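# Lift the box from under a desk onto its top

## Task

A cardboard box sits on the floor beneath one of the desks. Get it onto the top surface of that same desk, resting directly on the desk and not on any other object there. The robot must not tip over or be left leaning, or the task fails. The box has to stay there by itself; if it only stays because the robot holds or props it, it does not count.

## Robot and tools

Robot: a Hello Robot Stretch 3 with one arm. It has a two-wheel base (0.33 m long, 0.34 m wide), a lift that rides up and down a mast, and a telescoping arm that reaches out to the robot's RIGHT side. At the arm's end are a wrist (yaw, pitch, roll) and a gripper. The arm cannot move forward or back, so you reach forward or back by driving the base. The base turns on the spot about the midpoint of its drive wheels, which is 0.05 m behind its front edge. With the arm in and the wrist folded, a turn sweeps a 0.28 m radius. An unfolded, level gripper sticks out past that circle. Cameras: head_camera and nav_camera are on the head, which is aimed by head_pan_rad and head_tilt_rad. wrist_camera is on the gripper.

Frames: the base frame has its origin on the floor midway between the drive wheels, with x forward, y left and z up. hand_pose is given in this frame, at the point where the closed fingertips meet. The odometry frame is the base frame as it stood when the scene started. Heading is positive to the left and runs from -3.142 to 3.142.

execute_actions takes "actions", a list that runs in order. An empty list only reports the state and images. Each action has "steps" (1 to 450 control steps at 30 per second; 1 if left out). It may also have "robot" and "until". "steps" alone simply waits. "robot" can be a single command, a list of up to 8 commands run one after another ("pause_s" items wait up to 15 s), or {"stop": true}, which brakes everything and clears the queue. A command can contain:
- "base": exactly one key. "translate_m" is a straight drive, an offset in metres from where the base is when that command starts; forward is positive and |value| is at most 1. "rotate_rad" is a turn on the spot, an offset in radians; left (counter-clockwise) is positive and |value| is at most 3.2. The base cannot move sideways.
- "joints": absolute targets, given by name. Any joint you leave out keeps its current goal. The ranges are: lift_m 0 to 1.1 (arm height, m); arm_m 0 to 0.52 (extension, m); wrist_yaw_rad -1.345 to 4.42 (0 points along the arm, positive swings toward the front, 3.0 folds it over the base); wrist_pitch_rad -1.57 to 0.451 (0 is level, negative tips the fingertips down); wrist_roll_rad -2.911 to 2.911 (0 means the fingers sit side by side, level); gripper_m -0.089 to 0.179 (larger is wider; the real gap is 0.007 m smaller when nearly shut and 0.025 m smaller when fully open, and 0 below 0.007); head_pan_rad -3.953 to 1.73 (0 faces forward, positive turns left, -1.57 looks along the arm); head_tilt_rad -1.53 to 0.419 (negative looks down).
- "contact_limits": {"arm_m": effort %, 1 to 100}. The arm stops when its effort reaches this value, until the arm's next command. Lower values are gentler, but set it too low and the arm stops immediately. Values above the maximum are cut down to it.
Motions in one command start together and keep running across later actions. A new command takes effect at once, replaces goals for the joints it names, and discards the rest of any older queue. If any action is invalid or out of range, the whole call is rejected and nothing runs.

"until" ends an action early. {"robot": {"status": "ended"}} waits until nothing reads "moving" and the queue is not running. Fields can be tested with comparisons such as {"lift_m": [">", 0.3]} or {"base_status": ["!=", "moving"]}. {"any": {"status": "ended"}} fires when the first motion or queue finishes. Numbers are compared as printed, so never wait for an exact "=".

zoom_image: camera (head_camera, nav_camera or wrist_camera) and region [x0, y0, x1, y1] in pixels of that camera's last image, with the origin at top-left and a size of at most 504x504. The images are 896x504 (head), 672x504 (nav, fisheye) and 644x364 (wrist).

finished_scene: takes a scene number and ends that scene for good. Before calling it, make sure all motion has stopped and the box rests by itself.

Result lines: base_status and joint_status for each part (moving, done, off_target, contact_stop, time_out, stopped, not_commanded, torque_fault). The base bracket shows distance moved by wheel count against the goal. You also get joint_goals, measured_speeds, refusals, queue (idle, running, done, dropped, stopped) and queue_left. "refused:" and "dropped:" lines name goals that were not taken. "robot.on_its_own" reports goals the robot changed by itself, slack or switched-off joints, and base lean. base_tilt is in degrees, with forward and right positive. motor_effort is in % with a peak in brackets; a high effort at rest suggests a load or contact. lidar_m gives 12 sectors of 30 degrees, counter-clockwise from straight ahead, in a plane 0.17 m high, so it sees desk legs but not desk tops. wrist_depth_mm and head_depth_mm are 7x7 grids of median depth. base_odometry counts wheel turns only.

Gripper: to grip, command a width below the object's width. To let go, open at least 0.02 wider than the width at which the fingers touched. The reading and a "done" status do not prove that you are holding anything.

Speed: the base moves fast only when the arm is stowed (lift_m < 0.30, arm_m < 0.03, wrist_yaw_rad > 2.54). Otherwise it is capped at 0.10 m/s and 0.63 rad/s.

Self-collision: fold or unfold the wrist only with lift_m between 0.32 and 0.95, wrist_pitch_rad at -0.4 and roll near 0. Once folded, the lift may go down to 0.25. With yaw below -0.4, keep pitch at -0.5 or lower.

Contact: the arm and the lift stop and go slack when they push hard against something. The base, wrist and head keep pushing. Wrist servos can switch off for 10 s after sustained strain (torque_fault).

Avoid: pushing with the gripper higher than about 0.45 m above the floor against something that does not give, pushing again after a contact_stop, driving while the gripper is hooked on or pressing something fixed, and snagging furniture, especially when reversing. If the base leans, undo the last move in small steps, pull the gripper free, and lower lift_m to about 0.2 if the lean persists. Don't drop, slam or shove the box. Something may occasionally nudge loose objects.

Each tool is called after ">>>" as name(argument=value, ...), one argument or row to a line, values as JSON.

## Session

>>> execute_actions(
  actions=[],
)

Scene clock: 0.00 s.
robot.base_odometry: x=+0.000 y=+0.000 heading=+0.000 (m, m, rad; robot's odometry frame)
robot.turned_by_wheels: +0.000 (rad since the last result)
robot.turned_by_imu: +0.000 (rad since the last result)
robot.base_tilt: forward=-0.6 right=+0.8 (deg)
robot.lidar_m: 0.93 0.80 0.80 0.92 1.58 1.86 1.09 0.93 0.93 1.07 1.57 1.63
robot.head_depth_mm: 1496 1510 1531 1531 1536 1553 1565 / 1316 1321 1337 1342 1353 1363 1370 / 1178 1177 1195 1194 1203 1209 1216 / 1066 1065 1075 1082 1083 1089 1094 / 970 971 975 983 988 990 995 / 892 897 901 902 905 908 915 / 826 829 831 834 834 838 847
robot.base_status: not_commanded
robot.joint_positions: lift_m=+0.513 arm_m=+0.000 wrist_yaw_rad=+2.826 wrist_pitch_rad=-0.483 wrist_roll_rad=-0.003 gripper_m=+0.037 head_pan_rad=-0.011 head_tilt_rad=+0.011
robot.joint_goals: lift_m=+0.513 arm_m=+0.000 wrist_yaw_rad=+2.826 wrist_pitch_rad=-0.483 wrist_roll_rad=-0.003 gripper_m=+0.037 head_pan_rad=-0.011 head_tilt_rad=+0.011
robot.joint_status: lift_m=not_commanded arm_m=not_commanded wrist_yaw_rad=not_commanded wrist_pitch_rad=not_commanded wrist_roll_rad=not_commanded gripper_m=not_commanded head_pan_rad=not_commanded head_tilt_rad=not_commanded
robot.measured_speeds: translate_m=+0.000 rotate_rad=+0.000 lift_m=+0.000 arm_m=+0.000 wrist_yaw_rad=+0.000 wrist_pitch_rad=+0.000 wrist_roll_rad=+0.000 head_pan_rad=+0.000 head_tilt_rad=+0.000
robot: refusals=0 queue=idle queue_left=0
robot.motor_effort: left_wheel=+1 right_wheel=+0 lift_m=+38 arm_m=+0 wrist_yaw_rad=+1 wrist_pitch_rad=+5 wrist_roll_rad=+0 gripper_m=+0 head_pan_rad=+1 head_tilt_rad=+1 (%)
robot.hand_pose: x=+0.0458 y=+0.0597 z=+0.5109 quat_wxyz=(+0.275, +0.703, +0.060, +0.653) (m; robot's base frame)
robot.wrist_depth_mm: - - 984 850 740 664 596 / - - - 929 822 694 641 / - - - - 877 784 686 / - - - - 950 842 749 / 878 - 879 854 877 846 786 / 744 739 - 722 725 722 714 / 643 652 635 639 620 616 623
pictures: head_camera (sideways: a quarter turn clockwise sets it upright), nav_camera (sideways: a quarter turn counterclockwise sets it upright), wrist_camera
Images, in order (width x height): head_camera 896x504, nav_camera 672x504, wrist_camera 644x364.

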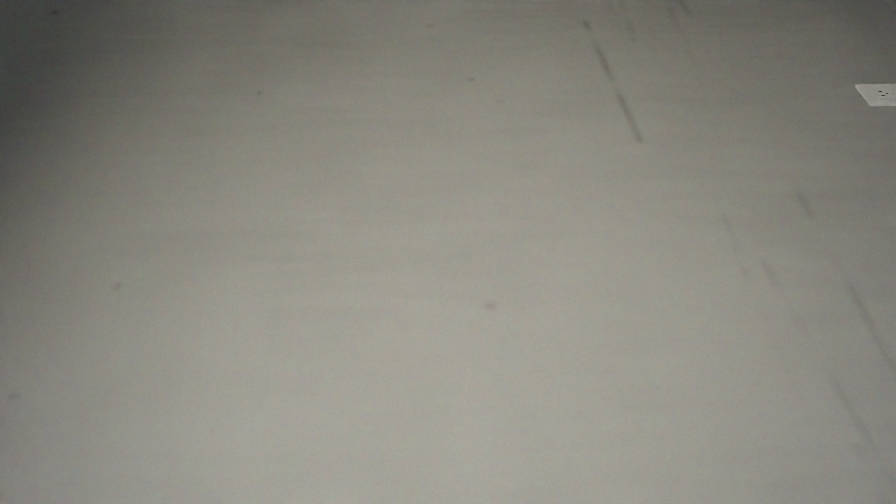

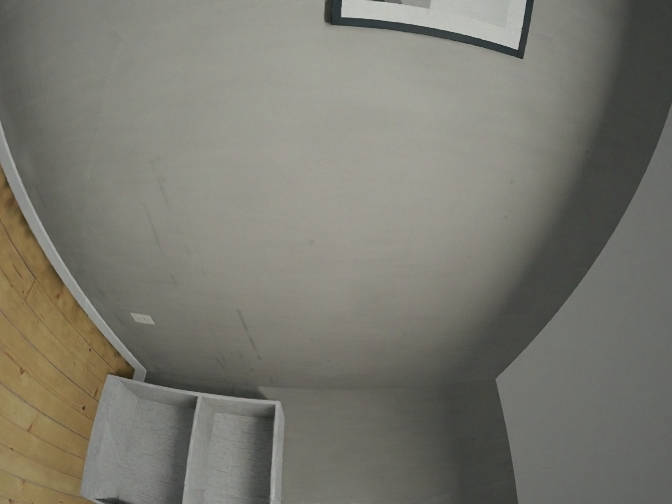

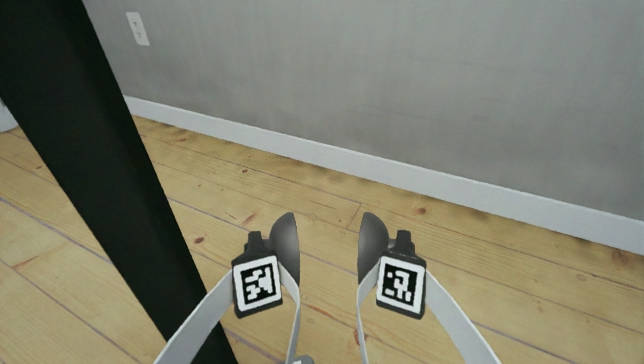

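>>> execute_actions(
  actions=[
    {"robot":[{"joints":{"wrist_yaw_rad":3.0,"wrist_pitch_rad":-0.4,"head_pan_rad":0.4,"head_tilt_rad":-0.6},"base":{"rotate_rad":2.34}},{"joints":{"lift_m":0.25},"base":{"translate_m":0.8}}],"steps":450,"until":{"robot":{"status":"ended"}}},
  ],
)

Scene clock: 18.27 s.
robot.base_odometry: x=-0.556 y=+0.575 heading=+2.340 (m, m, rad; robot's odometry frame)
robot.turned_by_wheels: +2.340 (rad since the last result)
robot.turned_by_imu: +2.331 (rad since the last result)
robot.base_tilt: forward=-0.5 right=+0.8 (deg)
robot.lidar_m: 1.06 1.10 1.50 0.95 0.98 1.32 2.37 1.13 0.81 0.78 0.81 1.08
robot.head_depth_mm: 887 970 1073 1204 1359 1447 1251 / 922 1011 1119 1264 1447 1461 1250 / 951 1044 1163 1323 1516 1457 1259 / 987 1094 1224 1408 1609 1466 1259 / 1044 1160 1310 1505 1671 1466 1259 / 1080 1212 1373 1599 1725 1474 1264 / 1132 1267 1458 1681 1760 1475 1272
robot.base_status: done (translate_m +0.8000 of +0.8000)
robot.joint_positions: lift_m=+0.250 arm_m=+0.000 wrist_yaw_rad=+3.000 wrist_pitch_rad=-0.422 wrist_roll_rad=-0.003 gripper_m=+0.037 head_pan_rad=+0.393 head_tilt_rad=-0.593
robot.joint_goals: lift_m=+0.250 arm_m=+0.000 wrist_yaw_rad=+3.000 wrist_pitch_rad=-0.400 wrist_roll_rad=-0.003 gripper_m=+0.037 head_pan_rad=+0.400 head_tilt_rad=-0.600
robot.joint_status: lift_m=done arm_m=not_commanded wrist_yaw_rad=done wrist_pitch_rad=done wrist_roll_rad=not_commanded gripper_m=not_commanded head_pan_rad=done head_tilt_rad=done
robot.measured_speeds: translate_m=+0.000 rotate_rad=+0.000 lift_m=+0.000 arm_m=+0.000 wrist_yaw_rad=+0.000 wrist_pitch_rad=+0.000 wrist_roll_rad=+0.000 head_pan_rad=+0.000 head_tilt_rad=+0.000
robot: refusals=0 queue=done queue_left=0
robot.motor_effort: left_wheel=-2(11) right_wheel=+2(9) lift_m=+33(38) arm_m=-1(0) wrist_yaw_rad=+0(1) wrist_pitch_rad=+8(12) wrist_roll_rad=+1(1) gripper_m=+0(0) head_pan_rad=+6(40) head_tilt_rad=-3(21) (%)
robot.hand_pose: x=+0.0104 y=+0.0764 z=+0.2620 quat_wxyz=(+0.197, +0.699, +0.099, +0.681) (m; robot's base frame)
robot.wrist_depth_mm: 811 - 870 - - - - / 897 894 955 - - - - / 936 944 929 903 887 899 887 / 724 710 696 673 683 666 655 / 565 563 - 572 564 530 530 / 472 498 - - 456 446 447 / - - - - 389 383 380
pictures: head_camera (sideways: a quarter turn clockwise sets it upright), nav_camera (sideways: a quarter turn counterclockwise sets it upright), wrist_camera
Images, in order (width x height): head_camera 896x504, nav_camera 672x504, wrist_camera 644x364.

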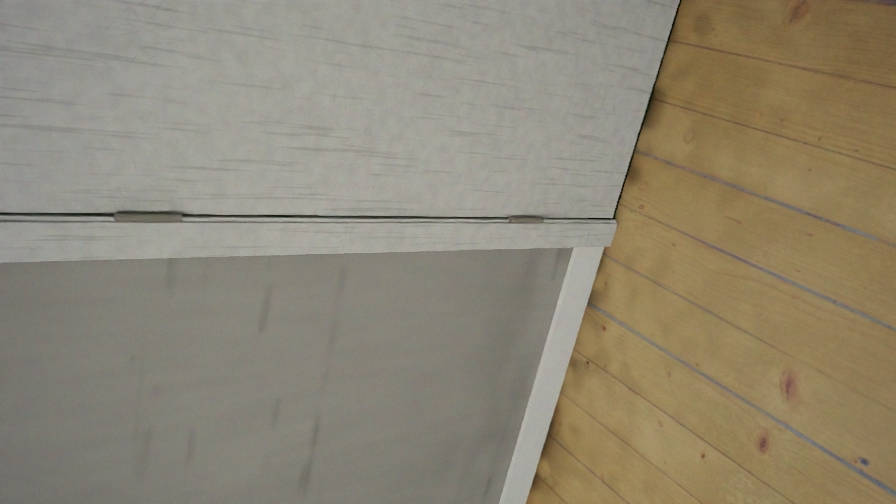

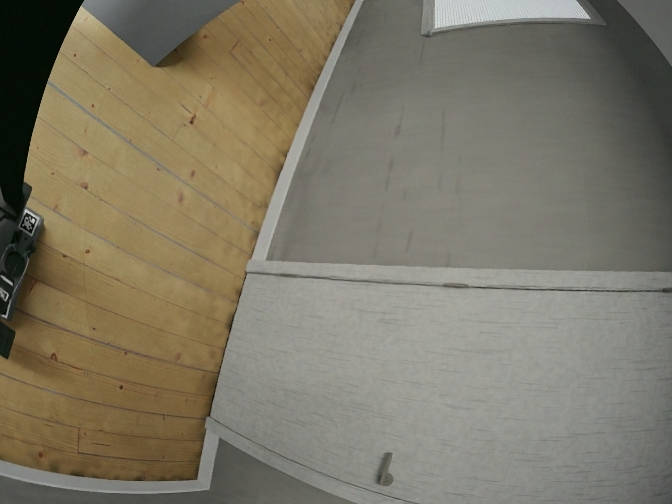

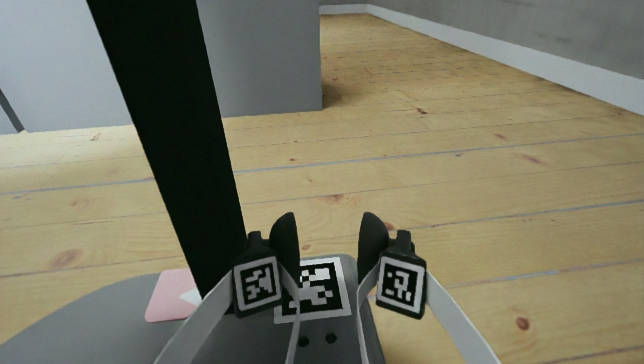

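>>> execute_actions(
  actions=[
    {"robot":[{"base":{"translate_m":0.52}},{"base":{"rotate_rad":1.575}},{"base":{"translate_m":1.0}}],"steps":450,"until":{"robot":{"status":"ended"}}},
  ],
)

>>> execute_actions(
  actions=[
    {"robot":[{"base":{"translate_m":0.9},"joints":{"head_pan_rad":0.9}}],"steps":450,"until":{"robot":{"status":"ended"}}},
  ],
)

Scene clock: 35.80 s.
robot.base_odometry: x=-1.634 y=+0.250 heading=-2.368 (m, m, rad; robot's odometry frame)
robot.turned_by_wheels: +1.575 (rad since the last result)
robot.turned_by_imu: +1.566 (rad since the last result)
robot.base_tilt: forward=-0.5 right=+0.9 (deg)
robot.lidar_m: 1.95 3.06 0.43 0.42 2.55 1.83 1.76 0.74 0.57 0.54 0.56 0.75
robot.head_depth_mm: 2558 2837 2806 2144 1729 1454 1252 / 2606 2886 2744 2149 1735 1455 1253 / 2724 3021 2860 2156 1745 1453 1254 / 2748 3178 2885 2179 1745 1461 1257 / 2859 3316 2864 2176 1755 1471 1261 / 2935 3333 2879 2168 1753 1470 1087 / 3185 3593 2894 2208 1630 779 837
robot.base_status: done (translate_m +1.0000 of +1.0000)
robot.joint_positions: lift_m=+0.250 arm_m=+0.000 wrist_yaw_rad=+3.000 wrist_pitch_rad=-0.421 wrist_roll_rad=-0.003 gripper_m=+0.037 head_pan_rad=+0.393 head_tilt_rad=-0.593
robot.joint_goals: lift_m=+0.250 arm_m=+0.000 wrist_yaw_rad=+3.000 wrist_pitch_rad=-0.400 wrist_roll_rad=-0.003 gripper_m=+0.037 head_pan_rad=+0.400 head_tilt_rad=-0.600
robot.joint_status: lift_m=done arm_m=not_commanded wrist_yaw_rad=done wrist_pitch_rad=done wrist_roll_rad=not_commanded gripper_m=not_commanded head_pan_rad=done head_tilt_rad=done
robot.measured_speeds: translate_m=+0.000 rotate_rad=+0.000 lift_m=+0.000 arm_m=+0.000 wrist_yaw_rad=+0.000 wrist_pitch_rad=+0.000 wrist_roll_rad=+0.000 head_pan_rad=+0.000 head_tilt_rad=+0.000
robot: refusals=0 queue=done queue_left=0
robot.motor_effort: left_wheel=-2(12) right_wheel=+2(11) lift_m=+34(34) arm_m=+0(1) wrist_yaw_rad=-1(1) wrist_pitch_rad=+8(9) wrist_roll_rad=+1(1) gripper_m=+0(0) head_pan_rad=+4(3) head_tilt_rad=-2(2) (%)
robot.hand_pose: x=+0.0104 y=+0.0764 z=+0.2620 quat_wxyz=(+0.197, +0.699, +0.099, +0.681) (m; robot's base frame)
robot.wrist_depth_mm: - - - 417 432 451 - / - - - 456 474 492 - / 979 971 852 499 525 552 867 / 708 729 690 555 590 614 650 / 565 559 - 556 569 534 528 / 471 495 - - 459 446 444 / - - - - 388 384 380
pictures: head_camera (sideways: a quarter turn clockwise sets it upright), nav_camera (sideways: a quarter turn counterclockwise sets it upright), wrist_camera
Images, in order (width x height): head_camera 896x504, nav_camera 672x504, wrist_camera 644x364.

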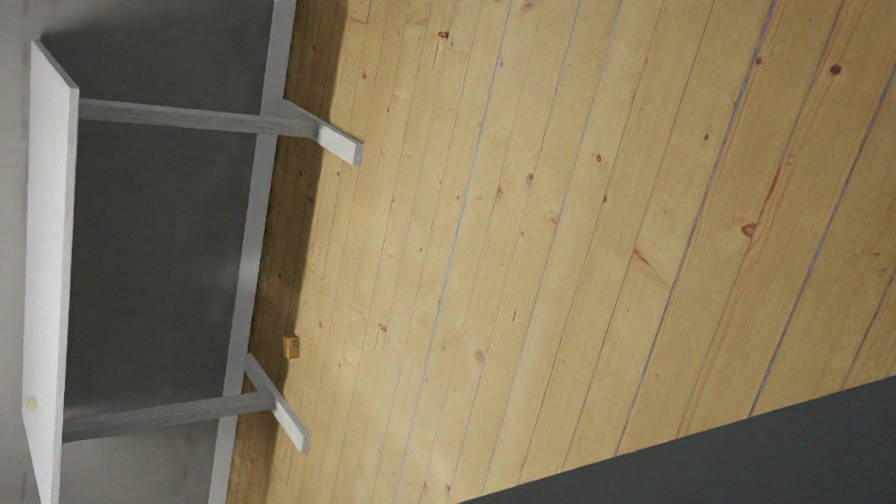

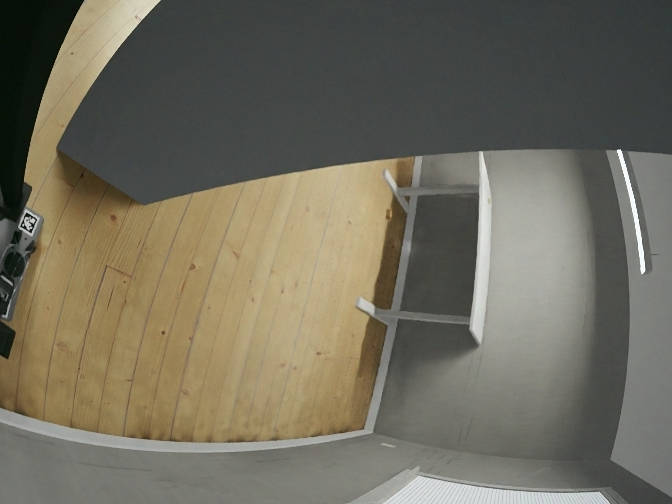

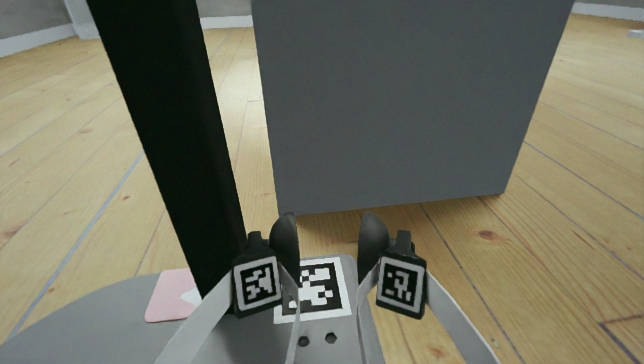

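Scene clock: 40.57 s.
robot.base_odometry: x=-2.278 y=-0.379 heading=-2.368 (m, m, rad; robot's odometry frame)
robot.turned_by_wheels: +0.000 (rad since the last result)
robot.turned_by_imu: +0.005 (rad since the last result)
robot.base_tilt: forward=-0.5 right=+0.8 (deg)
robot.lidar_m: 1.92 1.74 2.45 2.29 1.34 0.64 2.12 0.76 0.55 0.53 0.54 0.74
robot.head_depth_mm: 1969 2378 2563 2137 1735 1461 1253 / 2009 2609 2712 2160 1735 1454 1255 / 2275 2785 2683 2140 1746 1453 1257 / 2885 3292 2859 2171 1745 1464 1256 / 3284 3623 2867 2176 1745 1460 1261 / 3217 3437 2849 2169 1755 1472 1269 / 3040 3229 2881 2176 1767 1477 1267
robot.base_status: done (translate_m +0.9000 of +0.9000)
robot.joint_positions: lift_m=+0.250 arm_m=+0.000 wrist_yaw_rad=+3.000 wrist_pitch_rad=-0.421 wrist_roll_rad=-0.003 gripper_m=+0.037 head_pan_rad=+0.893 head_tilt_rad=-0.593
robot.joint_goals: lift_m=+0.250 arm_m=+0.000 wrist_yaw_rad=+3.000 wrist_pitch_rad=-0.400 wrist_roll_rad=-0.003 gripper_m=+0.037 head_pan_rad=+0.900 head_tilt_rad=-0.600
robot.joint_status: lift_m=done arm_m=not_commanded wrist_yaw_rad=done wrist_pitch_rad=done wrist_roll_rad=not_commanded gripper_m=not_commanded head_pan_rad=done head_tilt_rad=done
robot.measured_speeds: translate_m=+0.000 rotate_rad=+0.000 lift_m=+0.000 arm_m=+0.000 wrist_yaw_rad=+0.000 wrist_pitch_rad=+0.000 wrist_roll_rad=+0.000 head_pan_rad=+0.000 head_tilt_rad=+0.000
robot: refusals=0 queue=done queue_left=0
robot.motor_effort: left_wheel=-2(12) right_wheel=+1(7) lift_m=+34(33) arm_m=-1(1) wrist_yaw_rad=+0(1) wrist_pitch_rad=+8(8) wrist_roll_rad=+0(0) gripper_m=+0(0) head_pan_rad=+4(40) head_tilt_rad=-3(1) (%)
robot.hand_pose: x=+0.0104 y=+0.0764 z=+0.2620 quat_wxyz=(+0.197, +0.699, +0.099, +0.681) (m; robot's base frame)
robot.wrist_depth_mm: - - - - - - - / - - - - - - - / 758 840 941 908 909 880 847 / 644 693 692 693 669 658 665 / 549 558 - 556 560 528 524 / 469 499 - - 456 447 443 / - - - - 383 386 378
pictures: head_camera (sideways: a quarter turn clockwise sets it upright), nav_camera (sideways: a quarter turn counterclockwise sets it upright), wrist_camera
Images, in order (width x height): head_camera 896x504, nav_camera 672x504, wrist_camera 644x364.

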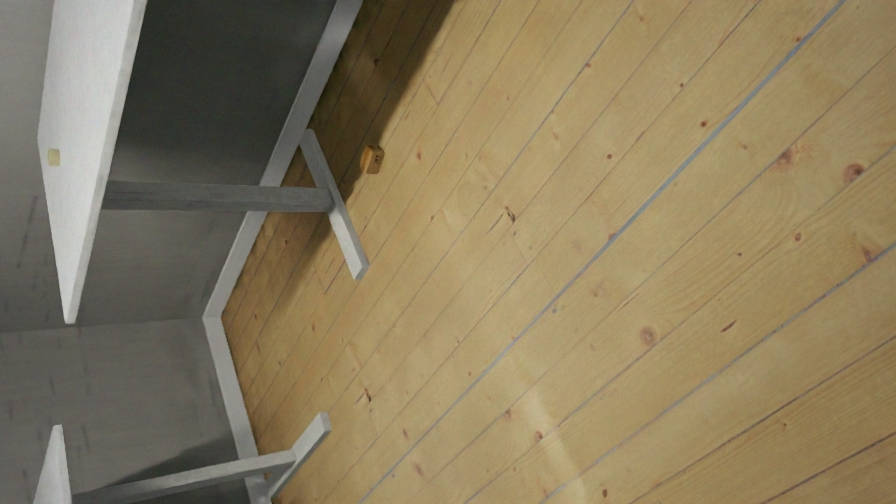

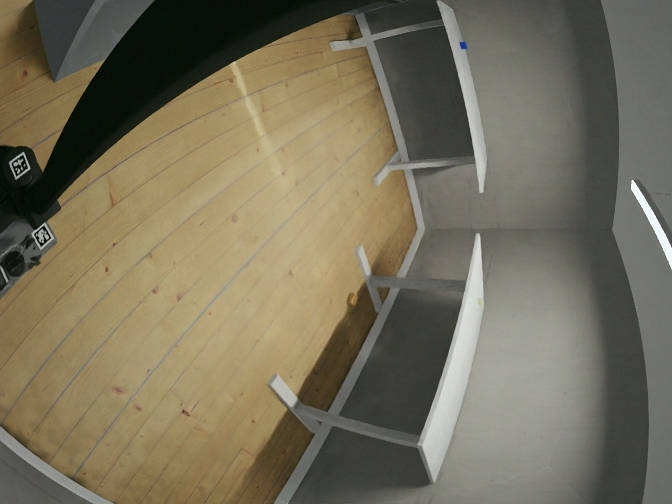

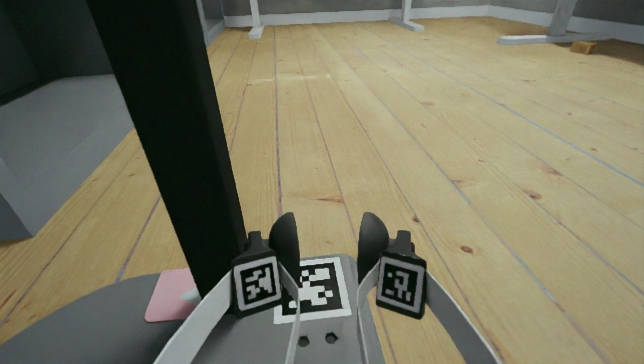

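>>> execute_actions(
  actions=[
    {"robot":[{"base":{"rotate_rad":0.981},"joints":{"head_pan_rad":-1.57,"head_tilt_rad":-1.0}},{"base":{"translate_m":1.0}},{"base":{"translate_m":0.853}},{"base":{"rotate_rad":0.595},"joints":{"lift_m":0.34}},{"joints":{"wrist_yaw_rad":0.0,"gripper_m":0.15}},{"joints":{"wrist_pitch_rad":-1.5,"arm_m":0.25,"lift_m":0.3}}],"steps":450,"until":{"robot":{"status":"ended"}}},
    {"steps":300,"until":{"robot":{"status":"ended"}}},
  ],
)

Scene clock: 79.70 s.
robot.base_odometry: x=-1.940 y=-2.201 heading=-0.792 (m, m, rad; robot's odometry frame)
robot.turned_by_wheels: +1.576 (rad since the last result)
robot.turned_by_imu: +1.571 (rad since the last result)
robot.base_tilt: forward=-0.5 right=+0.9 (deg)
robot.lidar_m: 1.23 1.75 1.69 1.53 2.05 2.12 2.04 1.08 1.08 1.04 0.66 1.46
robot.head_depth_mm: 551 478 421 1413 1331 1216 1136 / 553 480 424 1416 1348 1227 - / 554 481 425 1430 - 1230 - / 560 484 426 1424 1326 1231 1131 / 561 486 428 1438 1340 1230 1132 / 564 488 429 1158 1330 1224 1137 / 566 490 431 1439 1356 1234 1137
robot.base_status: done (rotate_rad +0.5949 of +0.5950)
robot.joint_positions: lift_m=+0.300 arm_m=+0.250 wrist_yaw_rad=+0.000 wrist_pitch_rad=-1.494 wrist_roll_rad=-0.003 gripper_m=+0.150 head_pan_rad=-1.564 head_tilt_rad=-0.988
robot.joint_goals: lift_m=+0.300 arm_m=+0.250 wrist_yaw_rad=+0.000 wrist_pitch_rad=-1.500 wrist_roll_rad=-0.003 gripper_m=+0.150 head_pan_rad=-1.570 head_tilt_rad=-1.000
robot.joint_status: lift_m=done arm_m=done wrist_yaw_rad=done wrist_pitch_rad=done wrist_roll_rad=not_commanded gripper_m=done head_pan_rad=done head_tilt_rad=done
robot.measured_speeds: translate_m=+0.000 rotate_rad=+0.000 lift_m=+0.000 arm_m=+0.000 wrist_yaw_rad=+0.000 wrist_pitch_rad=+0.000 wrist_roll_rad=+0.000 head_pan_rad=+0.000 head_tilt_rad=+0.000
robot: refusals=0 queue=done queue_left=0
robot.motor_effort: left_wheel=-2(12) right_wheel=+2(8) lift_m=+33(45) arm_m=+3(6) wrist_yaw_rad=+0(3) wrist_pitch_rad=-2(8) wrist_roll_rad=+1(0) gripper_m=+0(81) head_pan_rad=-4(55) head_tilt_rad=-5(21) (%)
robot.hand_pose: x=-0.0216 y=-0.3904 z=+0.1815 quat_wxyz=(+0.520, +0.481, -0.518, -0.480) (m; robot's base frame)
robot.wrist_depth_mm: 335 333 332 282 325 325 321 / 339 338 335 311 333 329 325 / 345 344 339 337 336 331 331 / 341 350 343 342 337 338 336 / 341 355 354 349 344 339 341 / 349 - 357 351 352 - 345 / 367 369 363 357 355 353 352
pictures: head_camera (sideways: a quarter turn clockwise sets it upright), nav_camera (sideways: a quarter turn counterclockwise sets it upright), wrist_camera
Images, in order (width x height): head_camera 896x504, nav_camera 672x504, wrist_camera 644x364.

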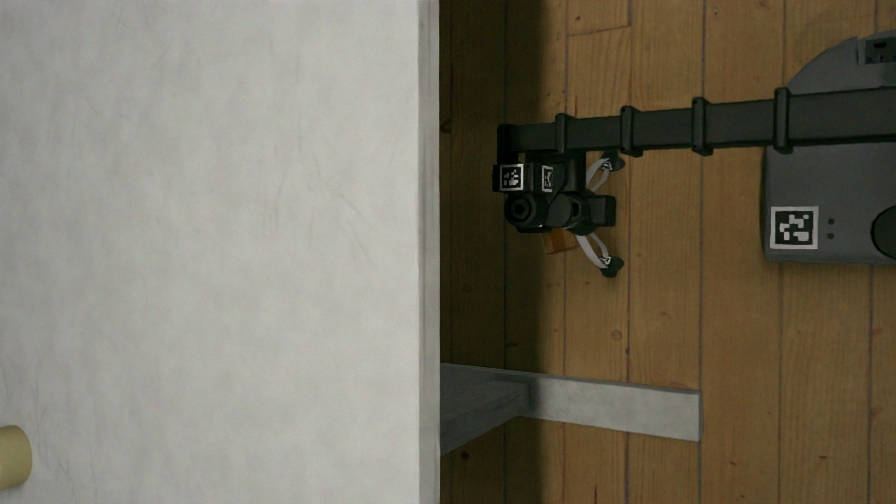

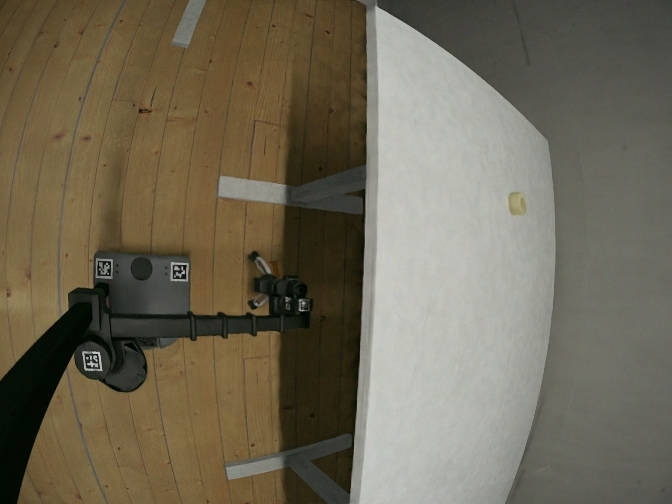

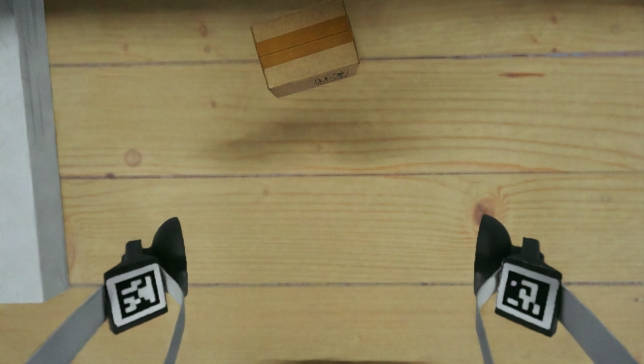

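>>> execute_actions(
  actions=[
    {"robot":{"base":{"translate_m":-0.03},"joints":{"arm_m":0.18,"lift_m":0.16,"wrist_yaw_rad":0.3,"wrist_pitch_rad":-0.7,"gripper_m":0.175}},"steps":450,"until":{"robot":{"status":"ended"}}},
  ],
)

Scene clock: 125.53 s.
robot.base_odometry: x=-1.961 y=-2.179 heading=-0.792 (m, m, rad; robot's odometry frame)
robot.turned_by_wheels: +0.000 (rad since the last result)
robot.turned_by_imu: +0.000 (rad since the last result)
robot.base_tilt: forward=-0.5 right=+0.9 (deg)
robot.lidar_m: 1.26 1.77 1.70 1.53 2.04 2.09 2.01 1.05 1.08 1.04 0.67 1.47
robot.head_depth_mm: 552 478 422 1408 1332 1216 1130 / 553 480 423 1415 1336 1223 - / 557 481 425 1414 1373 1213 - / 559 483 426 1423 1337 1224 1125 / 561 485 428 1425 1344 1231 1128 / 564 488 429 1204 1328 1223 1136 / 568 490 431 1102 1349 1236 1133
robot.base_status: done (translate_m -0.0300 of -0.0300)
robot.joint_positions: lift_m=+0.160 arm_m=+0.180 wrist_yaw_rad=+0.299 wrist_pitch_rad=-0.718 wrist_roll_rad=-0.003 gripper_m=+0.175 head_pan_rad=-1.564 head_tilt_rad=-0.988
robot.joint_goals: lift_m=+0.160 arm_m=+0.180 wrist_yaw_rad=+0.300 wrist_pitch_rad=-0.700 wrist_roll_rad=-0.003 gripper_m=+0.175 head_pan_rad=-1.570 head_tilt_rad=-1.000
robot.joint_status: lift_m=done arm_m=done wrist_yaw_rad=done wrist_pitch_rad=done wrist_roll_rad=not_commanded gripper_m=done head_pan_rad=done head_tilt_rad=done
robot.measured_speeds: translate_m=+0.000 rotate_rad=+0.000 lift_m=+0.000 arm_m=+0.000 wrist_yaw_rad=+0.000 wrist_pitch_rad=+0.000 wrist_roll_rad=+0.000 head_pan_rad=+0.000 head_tilt_rad=+0.000
robot: refusals=0 queue=done queue_left=0
robot.motor_effort: left_wheel=-2(9) right_wheel=+2(3) lift_m=+33(34) arm_m=-3(0) wrist_yaw_rad=+0(2) wrist_pitch_rad=+7(8) wrist_roll_rad=+1(1) gripper_m=+0(81) head_pan_rad=-3(4) head_tilt_rad=-5(5) (%)
robot.hand_pose: x=+0.0306 y=-0.4945 z=+0.1121 quat_wxyz=(+0.693, +0.345, -0.616, -0.147) (m; robot's base frame)
robot.wrist_depth_mm: 286 592 533 570 543 520 491 / 311 380 463 461 455 448 439 / 340 368 391 384 384 377 372 / 311 342 336 333 332 327 324 / 293 304 297 237 276 289 287 / 274 265 264 239 250 259 259 / 237 237 238 236 235 233 226
pictures: head_camera (sideways: a quarter turn clockwise sets it upright), nav_camera (sideways: a quarter turn counterclockwise sets it upright), wrist_camera
Images, in order (width x height): head_camera 896x504, nav_camera 672x504, wrist_camera 644x364.

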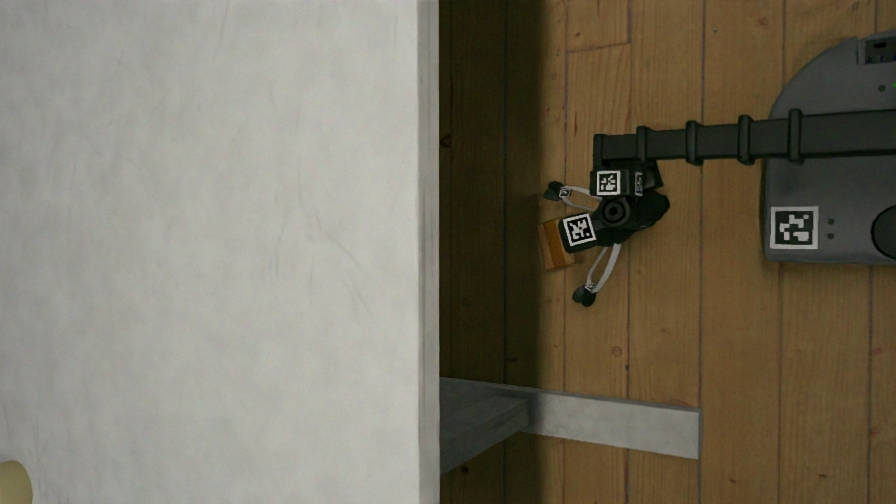

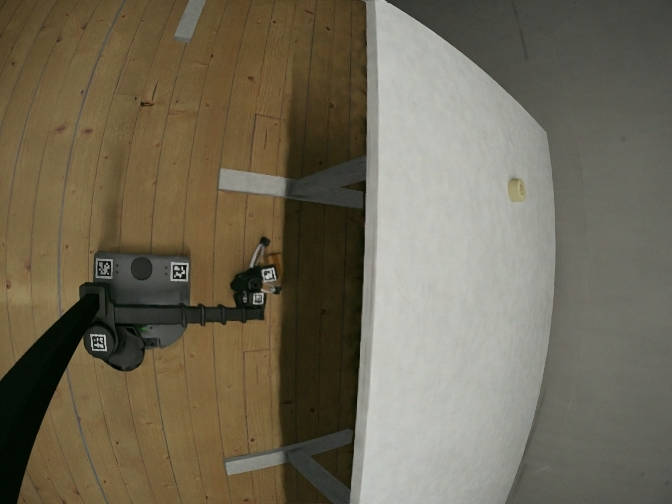

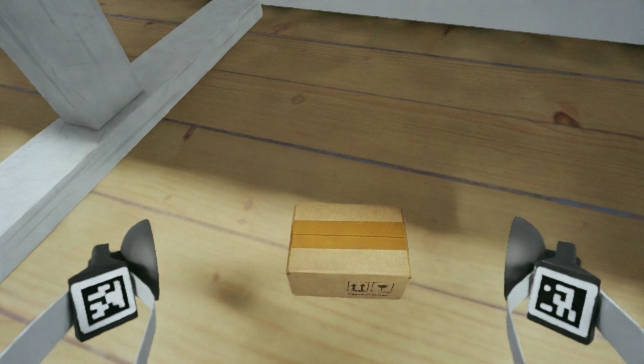

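>>> execute_actions(
  actions=[
    {"robot":{"joints":{"arm_m":0.226,"lift_m":0.085}},"steps":450,"until":{"robot":{"status":"ended"}}},
  ],
)

Scene clock: 132.27 s.
robot.base_odometry: x=-1.961 y=-2.179 heading=-0.792 (m, m, rad; robot's odometry frame)
robot.turned_by_wheels: +0.000 (rad since the last result)
robot.turned_by_imu: +0.000 (rad since the last result)
robot.base_tilt: forward=-0.5 right=+0.9 (deg)
robot.lidar_m: 1.26 1.77 1.70 1.53 2.04 2.09 2.01 1.05 1.08 1.04 0.67 1.47
robot.head_depth_mm: 551 478 422 1408 1332 1218 1131 / 554 481 424 1408 1335 1229 - / 556 481 424 1425 1385 1223 - / 558 484 427 1422 1326 1228 1130 / 562 487 427 1422 1344 1231 1130 / 566 488 429 1205 1332 1231 1135 / 567 490 430 1100 1360 1234 1131
robot.base_status: done (translate_m -0.0300 of -0.0300)
robot.joint_positions: lift_m=+0.085 arm_m=+0.226 wrist_yaw_rad=+0.299 wrist_pitch_rad=-0.717 wrist_roll_rad=-0.003 gripper_m=+0.175 head_pan_rad=-1.564 head_tilt_rad=-0.988
robot.joint_goals: lift_m=+0.085 arm_m=+0.226 wrist_yaw_rad=+0.300 wrist_pitch_rad=-0.700 wrist_roll_rad=-0.003 gripper_m=+0.175 head_pan_rad=-1.570 head_tilt_rad=-1.000
robot.joint_status: lift_m=done arm_m=done wrist_yaw_rad=done wrist_pitch_rad=done wrist_roll_rad=not_commanded gripper_m=done head_pan_rad=done head_tilt_rad=done
robot.measured_speeds: translate_m=+0.000 rotate_rad=+0.000 lift_m=+0.000 arm_m=+0.000 wrist_yaw_rad=+0.000 wrist_pitch_rad=+0.000 wrist_roll_rad=+0.000 head_pan_rad=+0.000 head_tilt_rad=+0.000
robot: refusals=0 queue=done queue_left=0
robot.motor_effort: left_wheel=-2(2) right_wheel=+3(1) lift_m=+33(34) arm_m=+3(2) wrist_yaw_rad=+2(2) wrist_pitch_rad=+7(7) wrist_roll_rad=+1(1) gripper_m=+0(0) head_pan_rad=-3(3) head_tilt_rad=-4(4) (%)
robot.hand_pose: x=+0.0306 y=-0.5401 z=+0.0373 quat_wxyz=(+0.693, +0.344, -0.616, -0.147) (m; robot's base frame)
robot.wrist_depth_mm: 289 362 413 400 393 386 380 / 286 325 332 327 321 317 312 / 276 282 278 274 271 268 265 / 245 242 239 236 233 232 229 / 213 217 205 151 158 206 202 / 194 187 179 137 137 181 184 / 168 169 168 163 163 165 160
pictures: head_camera (sideways: a quarter turn clockwise sets it upright), nav_camera (sideways: a quarter turn counterclockwise sets it upright), wrist_camera
Images, in order (width x height): head_camera 896x504, nav_camera 672x504, wrist_camera 644x364.

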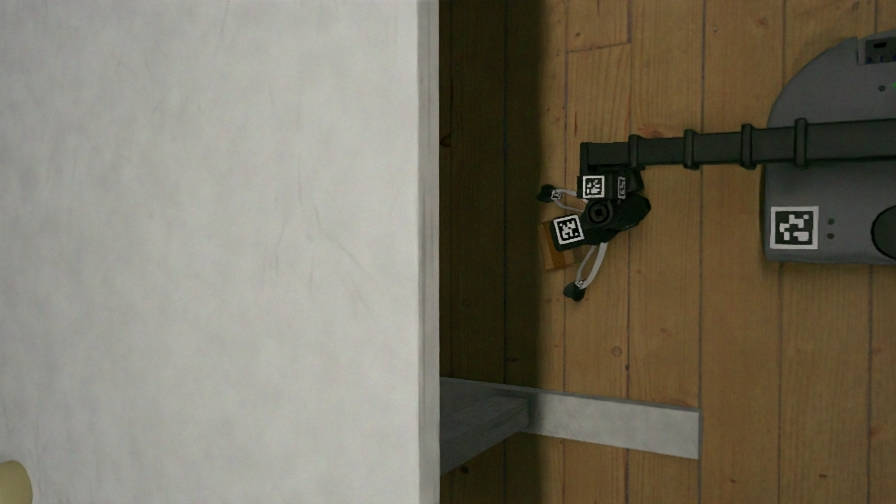

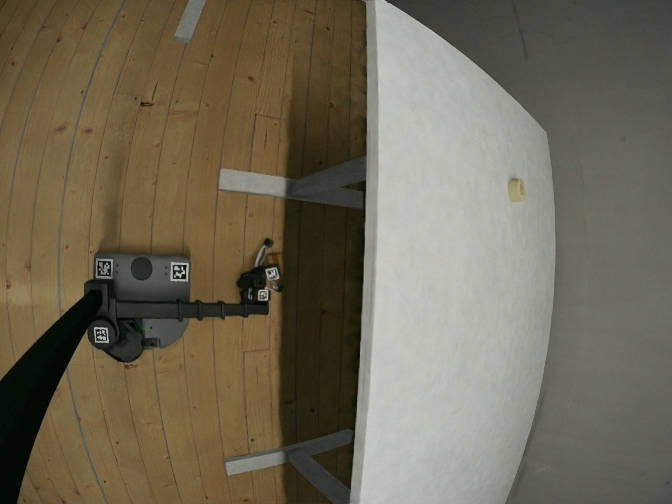

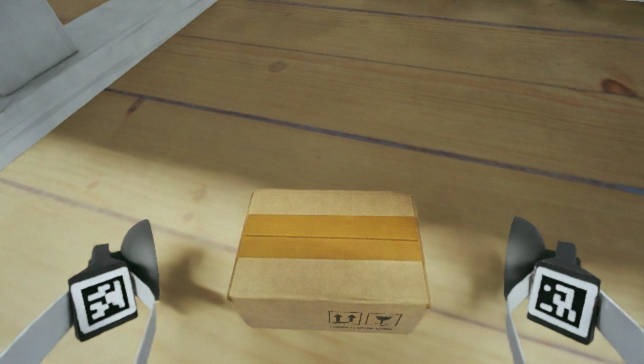

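>>> execute_actions(
  actions=[
    {"robot":[{"joints":{"lift_m":0.074}},{"joints":{"gripper_m":0.055}},{"joints":{"lift_m":0.14}}],"steps":450,"until":{"robot":{"status":"ended"}}},
  ],
)

Scene clock: 142.43 s.
robot.base_odometry: x=-1.961 y=-2.179 heading=-0.792 (m, m, rad; robot's odometry frame)
robot.turned_by_wheels: +0.000 (rad since the last result)
robot.turned_by_imu: +0.000 (rad since the last result)
robot.base_tilt: forward=-0.6 right=+0.7 (deg)
robot.lidar_m: 1.26 1.76 1.70 1.53 2.04 2.09 2.01 1.05 1.08 1.04 0.67 1.46
robot.head_depth_mm: 552 479 421 1419 1339 1214 1134 / 553 481 423 1411 1333 1225 - / 556 482 425 1415 1375 1225 - / 560 484 426 1425 1301 1220 1132 / 561 485 427 1427 1346 1232 1130 / 563 487 428 1208 1326 1227 1135 / 565 490 431 1100 1355 1237 1133
robot.base_status: done (translate_m -0.0300 of -0.0300)
robot.joint_positions: lift_m=+0.140 arm_m=+0.226 wrist_yaw_rad=+0.299 wrist_pitch_rad=-0.717 wrist_roll_rad=-0.003 gripper_m=+0.056 head_pan_rad=-1.564 head_tilt_rad=-0.988
robot.joint_goals: lift_m=+0.140 arm_m=+0.226 wrist_yaw_rad=+0.300 wrist_pitch_rad=-0.700 wrist_roll_rad=-0.003 gripper_m=+0.055 head_pan_rad=-1.570 head_tilt_rad=-1.000
robot.joint_status: lift_m=done arm_m=done wrist_yaw_rad=done wrist_pitch_rad=done wrist_roll_rad=not_commanded gripper_m=done head_pan_rad=done head_tilt_rad=done
robot.measured_speeds: translate_m=+0.000 rotate_rad=+0.000 lift_m=+0.000 arm_m=+0.000 wrist_yaw_rad=+0.000 wrist_pitch_rad=+0.000 wrist_roll_rad=+0.000 head_pan_rad=+0.000 head_tilt_rad=+0.000
robot: refusals=0 queue=done queue_left=0
robot.motor_effort: left_wheel=-2(2) right_wheel=+2(2) lift_m=+44(46) arm_m=+3(3) wrist_yaw_rad=+1(1) wrist_pitch_rad=+7(7) wrist_roll_rad=+1(1) gripper_m=-16(90) head_pan_rad=-4(3) head_tilt_rad=-5(5) (%)
robot.hand_pose: x=+0.0306 y=-0.5401 z=+0.0919 quat_wxyz=(+0.693, +0.344, -0.616, -0.147) (m; robot's base frame)
robot.wrist_depth_mm: 287 547 507 528 510 479 454 / 295 390 429 422 415 410 403 / 305 352 363 357 350 347 342 / 297 313 313 158 295 302 297 / 279 275 143 138 139 265 261 / 249 248 130 127 125 242 237 / 222 219 216 213 212 214 212
pictures: head_camera (sideways: a quarter turn clockwise sets it upright), nav_camera (sideways: a quarter turn counterclockwise sets it upright), wrist_camera
Images, in order (width x height): head_camera 896x504, nav_camera 672x504, wrist_camera 644x364.

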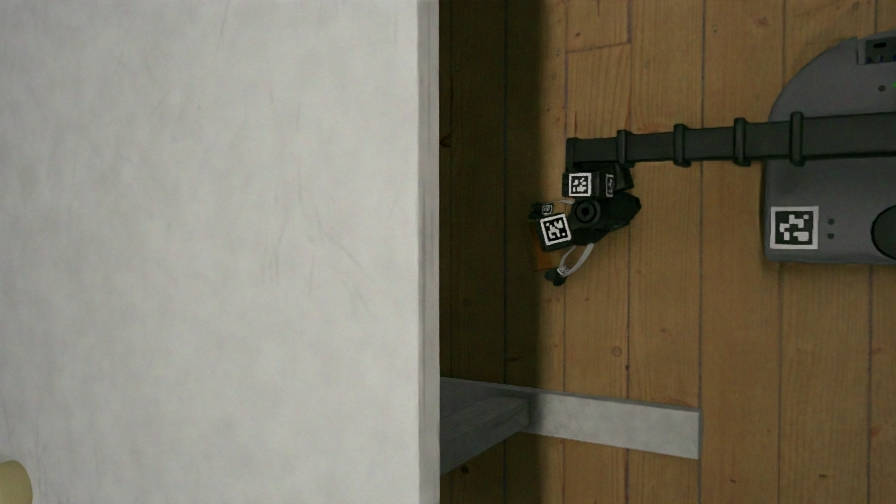

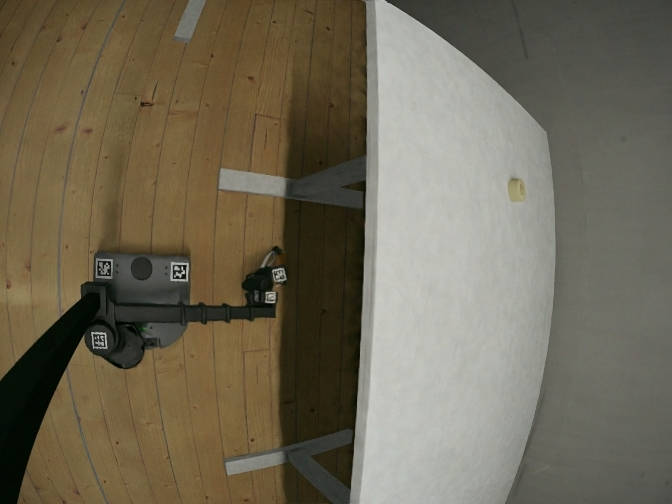

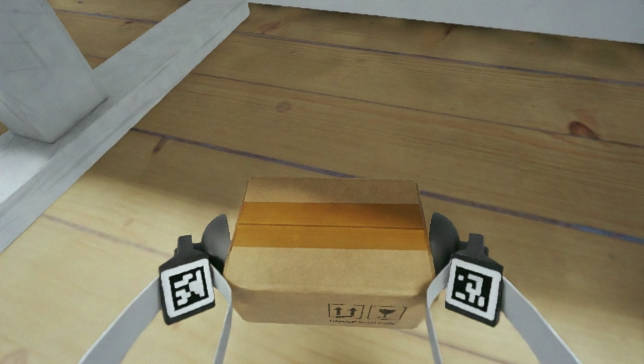

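>>> execute_actions(
  actions=[
    {"robot":[{"base":{"rotate_rad":-0.4},"joints":{"lift_m":0.45,"arm_m":0.0,"wrist_yaw_rad":1.97,"head_tilt_rad":-1.2,"head_pan_rad":-1.2}},{"base":{"translate_m":-0.3},"joints":{"lift_m":0.7}}],"steps":450,"until":{"robot":{"status":"ended"}}},
  ],
)

Scene clock: 158.63 s.
robot.base_odometry: x=-2.072 y=-1.900 heading=-1.192 (m, m, rad; robot's odometry frame)
robot.turned_by_wheels: -0.400 (rad since the last result)
robot.turned_by_imu: -0.399 (rad since the last result)
robot.base_tilt: forward=-0.4 right=+0.8 (deg)
robot.lidar_m: 1.86 1.54 1.80 1.74 1.41 1.59 1.76 1.74 0.92 0.96 1.16 0.93
robot.head_depth_mm: 423 1530 1428 1361 - 1210 - / 424 1525 1436 1375 1236 - - / 426 1524 1438 1344 - - - / 425 1526 1440 1348 - 1210 - / 425 1531 1446 1356 600 1193 1139 / 426 1543 1444 1359 1253 1204 1143 / 428 1541 1456 1362 1273 1211 1144
robot.base_status: done (translate_m -0.3000 of -0.3000)
robot.joint_positions: lift_m=+0.700 arm_m=+0.001 wrist_yaw_rad=+1.969 wrist_pitch_rad=-0.717 wrist_roll_rad=-0.003 gripper_m=+0.056 head_pan_rad=-1.207 head_tilt_rad=-1.185
robot.joint_goals: lift_m=+0.700 arm_m=+0.000 wrist_yaw_rad=+1.970 wrist_pitch_rad=-0.700 wrist_roll_rad=-0.003 gripper_m=+0.055 head_pan_rad=-1.200 head_tilt_rad=-1.200
robot.joint_status: lift_m=done arm_m=done wrist_yaw_rad=done wrist_pitch_rad=done wrist_roll_rad=not_commanded gripper_m=done head_pan_rad=done head_tilt_rad=done
robot.measured_speeds: translate_m=+0.000 rotate_rad=+0.000 lift_m=+0.000 arm_m=+0.000 wrist_yaw_rad=+0.000 wrist_pitch_rad=+0.000 wrist_roll_rad=+0.000 head_pan_rad=+0.000 head_tilt_rad=+0.000
robot: refusals=0 queue=done queue_left=0
robot.motor_effort: left_wheel=+3(9) right_wheel=+0(3) lift_m=+44(45) arm_m=-3(1) wrist_yaw_rad=+1(2) wrist_pitch_rad=+7(7) wrist_roll_rad=+1(1) gripper_m=-16(16) head_pan_rad=+4(36) head_tilt_rad=-4(17) (%)
robot.hand_pose: x=+0.1420 y=-0.0769 z=+0.6519 quat_wxyz=(+0.574, +0.688, -0.158, +0.415) (m; robot's base frame)
robot.wrist_depth_mm: - - - - - - - / - - - - - - 681 / - - - - - - - / - - - 158 959 976 932 / 944 945 144 138 139 896 870 / 811 837 130 127 125 805 790 / 756 742 726 727 699 718 729
pictures: head_camera (sideways: a quarter turn clockwise sets it upright), nav_camera (sideways: a quarter turn counterclockwise sets it upright), wrist_camera
Images, in order (width x height): head_camera 896x504, nav_camera 672x504, wrist_camera 644x364.

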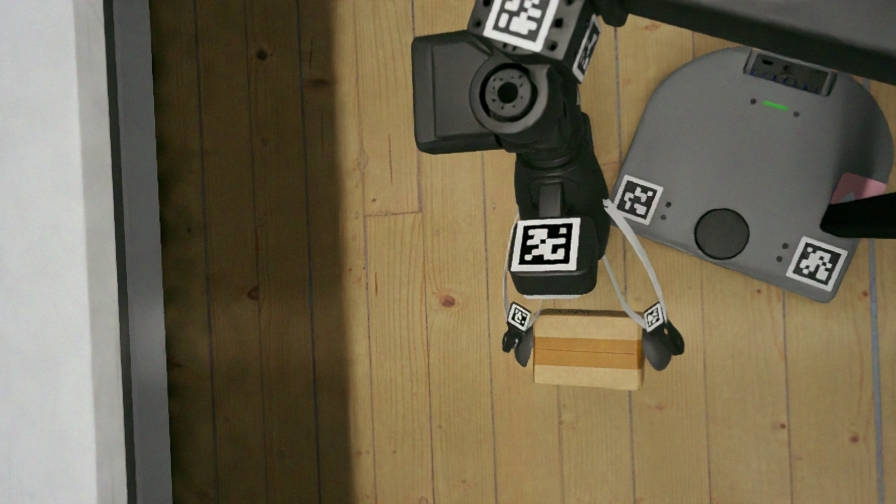

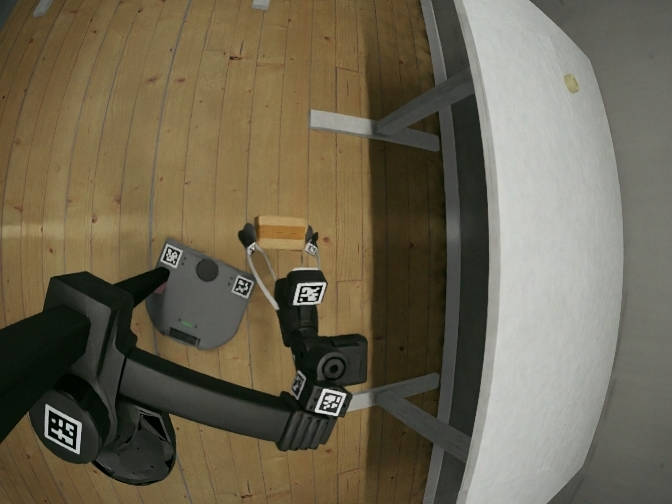

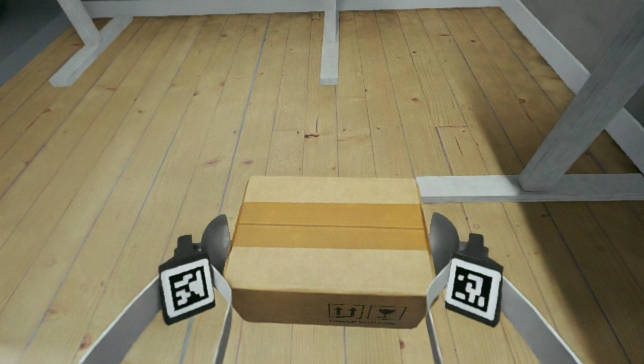

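>>> execute_actions(
  actions=[
    {"robot":[{"joints":{"lift_m":1.095,"wrist_yaw_rad":1.5,"head_tilt_rad":-0.7,"head_pan_rad":-1.4}},{"joints":{"wrist_yaw_rad":0.9}}],"steps":450,"until":{"robot":{"status":"ended"}}},
  ],
)

Scene clock: 176.43 s.
robot.base_odometry: x=-2.072 y=-1.900 heading=-1.192 (m, m, rad; robot's odometry frame)
robot.turned_by_wheels: +0.000 (rad since the last result)
robot.turned_by_imu: +0.000 (rad since the last result)
robot.base_tilt: forward=-0.6 right=+0.8 (deg)
robot.lidar_m: 1.87 1.54 1.80 1.75 1.41 1.59 1.76 1.74 0.92 0.96 1.16 0.93
robot.head_depth_mm: 1066 - - - - 1333 1191 / 1054 798 633 - - 1334 1195 / 1033 879 - - - 1367 1197 / 1031 - 576 - 1549 1369 1198 / 1016 - - 329 1528 1365 1203 / 994 898 601 321 1486 1376 1209 / 987 818 624 502 1494 1374 1206
robot.base_status: done (translate_m -0.3000 of -0.3000)
robot.joint_positions: lift_m=+1.095 arm_m=+0.001 wrist_yaw_rad=+0.902 wrist_pitch_rad=-0.717 wrist_roll_rad=-0.003 gripper_m=+0.056 head_pan_rad=-1.393 head_tilt_rad=-0.705
robot.joint_goals: lift_m=+1.095 arm_m=+0.000 wrist_yaw_rad=+0.900 wrist_pitch_rad=-0.700 wrist_roll_rad=-0.003 gripper_m=+0.055 head_pan_rad=-1.400 head_tilt_rad=-0.700
robot.joint_status: lift_m=done arm_m=done wrist_yaw_rad=done wrist_pitch_rad=done wrist_roll_rad=not_commanded gripper_m=done head_pan_rad=done head_tilt_rad=done
robot.measured_speeds: translate_m=+0.000 rotate_rad=+0.000 lift_m=+0.000 arm_m=+0.000 wrist_yaw_rad=+0.000 wrist_pitch_rad=+0.000 wrist_roll_rad=+0.000 head_pan_rad=+0.000 head_tilt_rad=+0.000
robot: refusals=0 queue=done queue_left=0
robot.motor_effort: left_wheel=+3(2) right_wheel=-1(1) lift_m=+44(46) arm_m=-3(3) wrist_yaw_rad=-3(0) wrist_pitch_rad=+7(7) wrist_roll_rad=+0(1) gripper_m=-16(16) head_pan_rad=-4(27) head_tilt_rad=+1(19) (%)
robot.hand_pose: x=+0.1175 y=-0.2556 z=+1.0469 quat_wxyz=(+0.705, +0.512, -0.486, +0.066) (m; robot's base frame)
robot.wrist_depth_mm: 568 561 546 535 522 525 505 / 491 445 440 433 430 424 417 / - - 370 364 356 355 352 / - - - 158 302 307 304 / - - 143 139 139 272 268 / - - 130 127 125 252 239 / - - - - - - 834
pictures: head_camera (sideways: a quarter turn clockwise sets it upright), nav_camera (sideways: a quarter turn counterclockwise sets it upright), wrist_camera
Images, in order (width x height): head_camera 896x504, nav_camera 672x504, wrist_camera 644x364.

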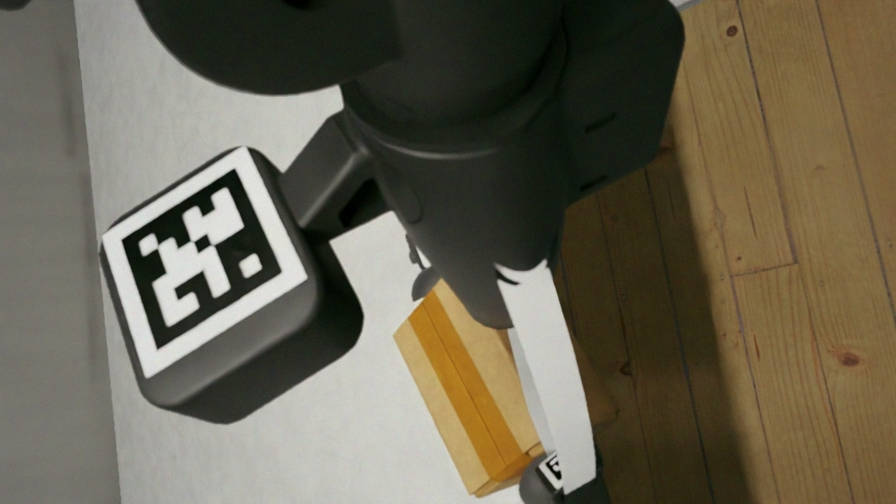

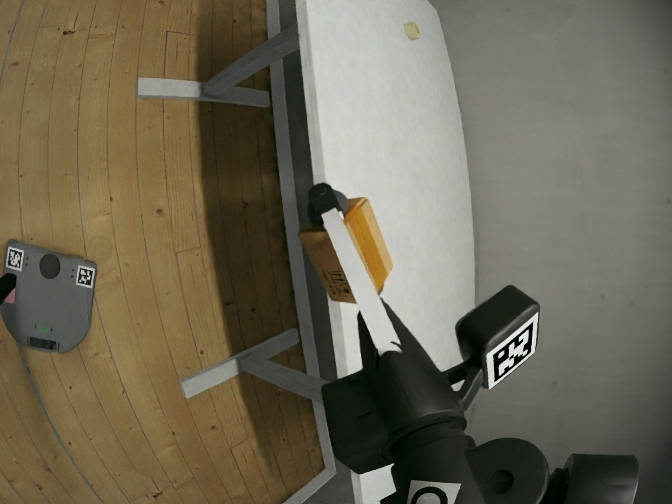

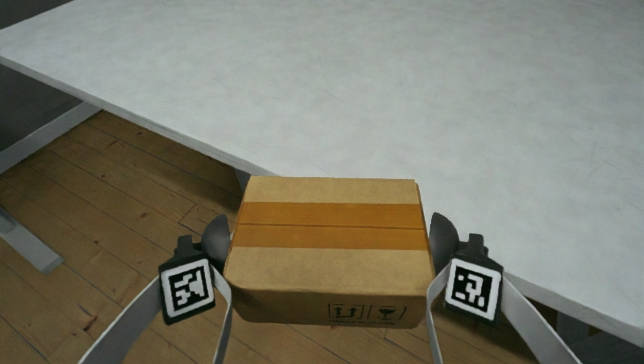

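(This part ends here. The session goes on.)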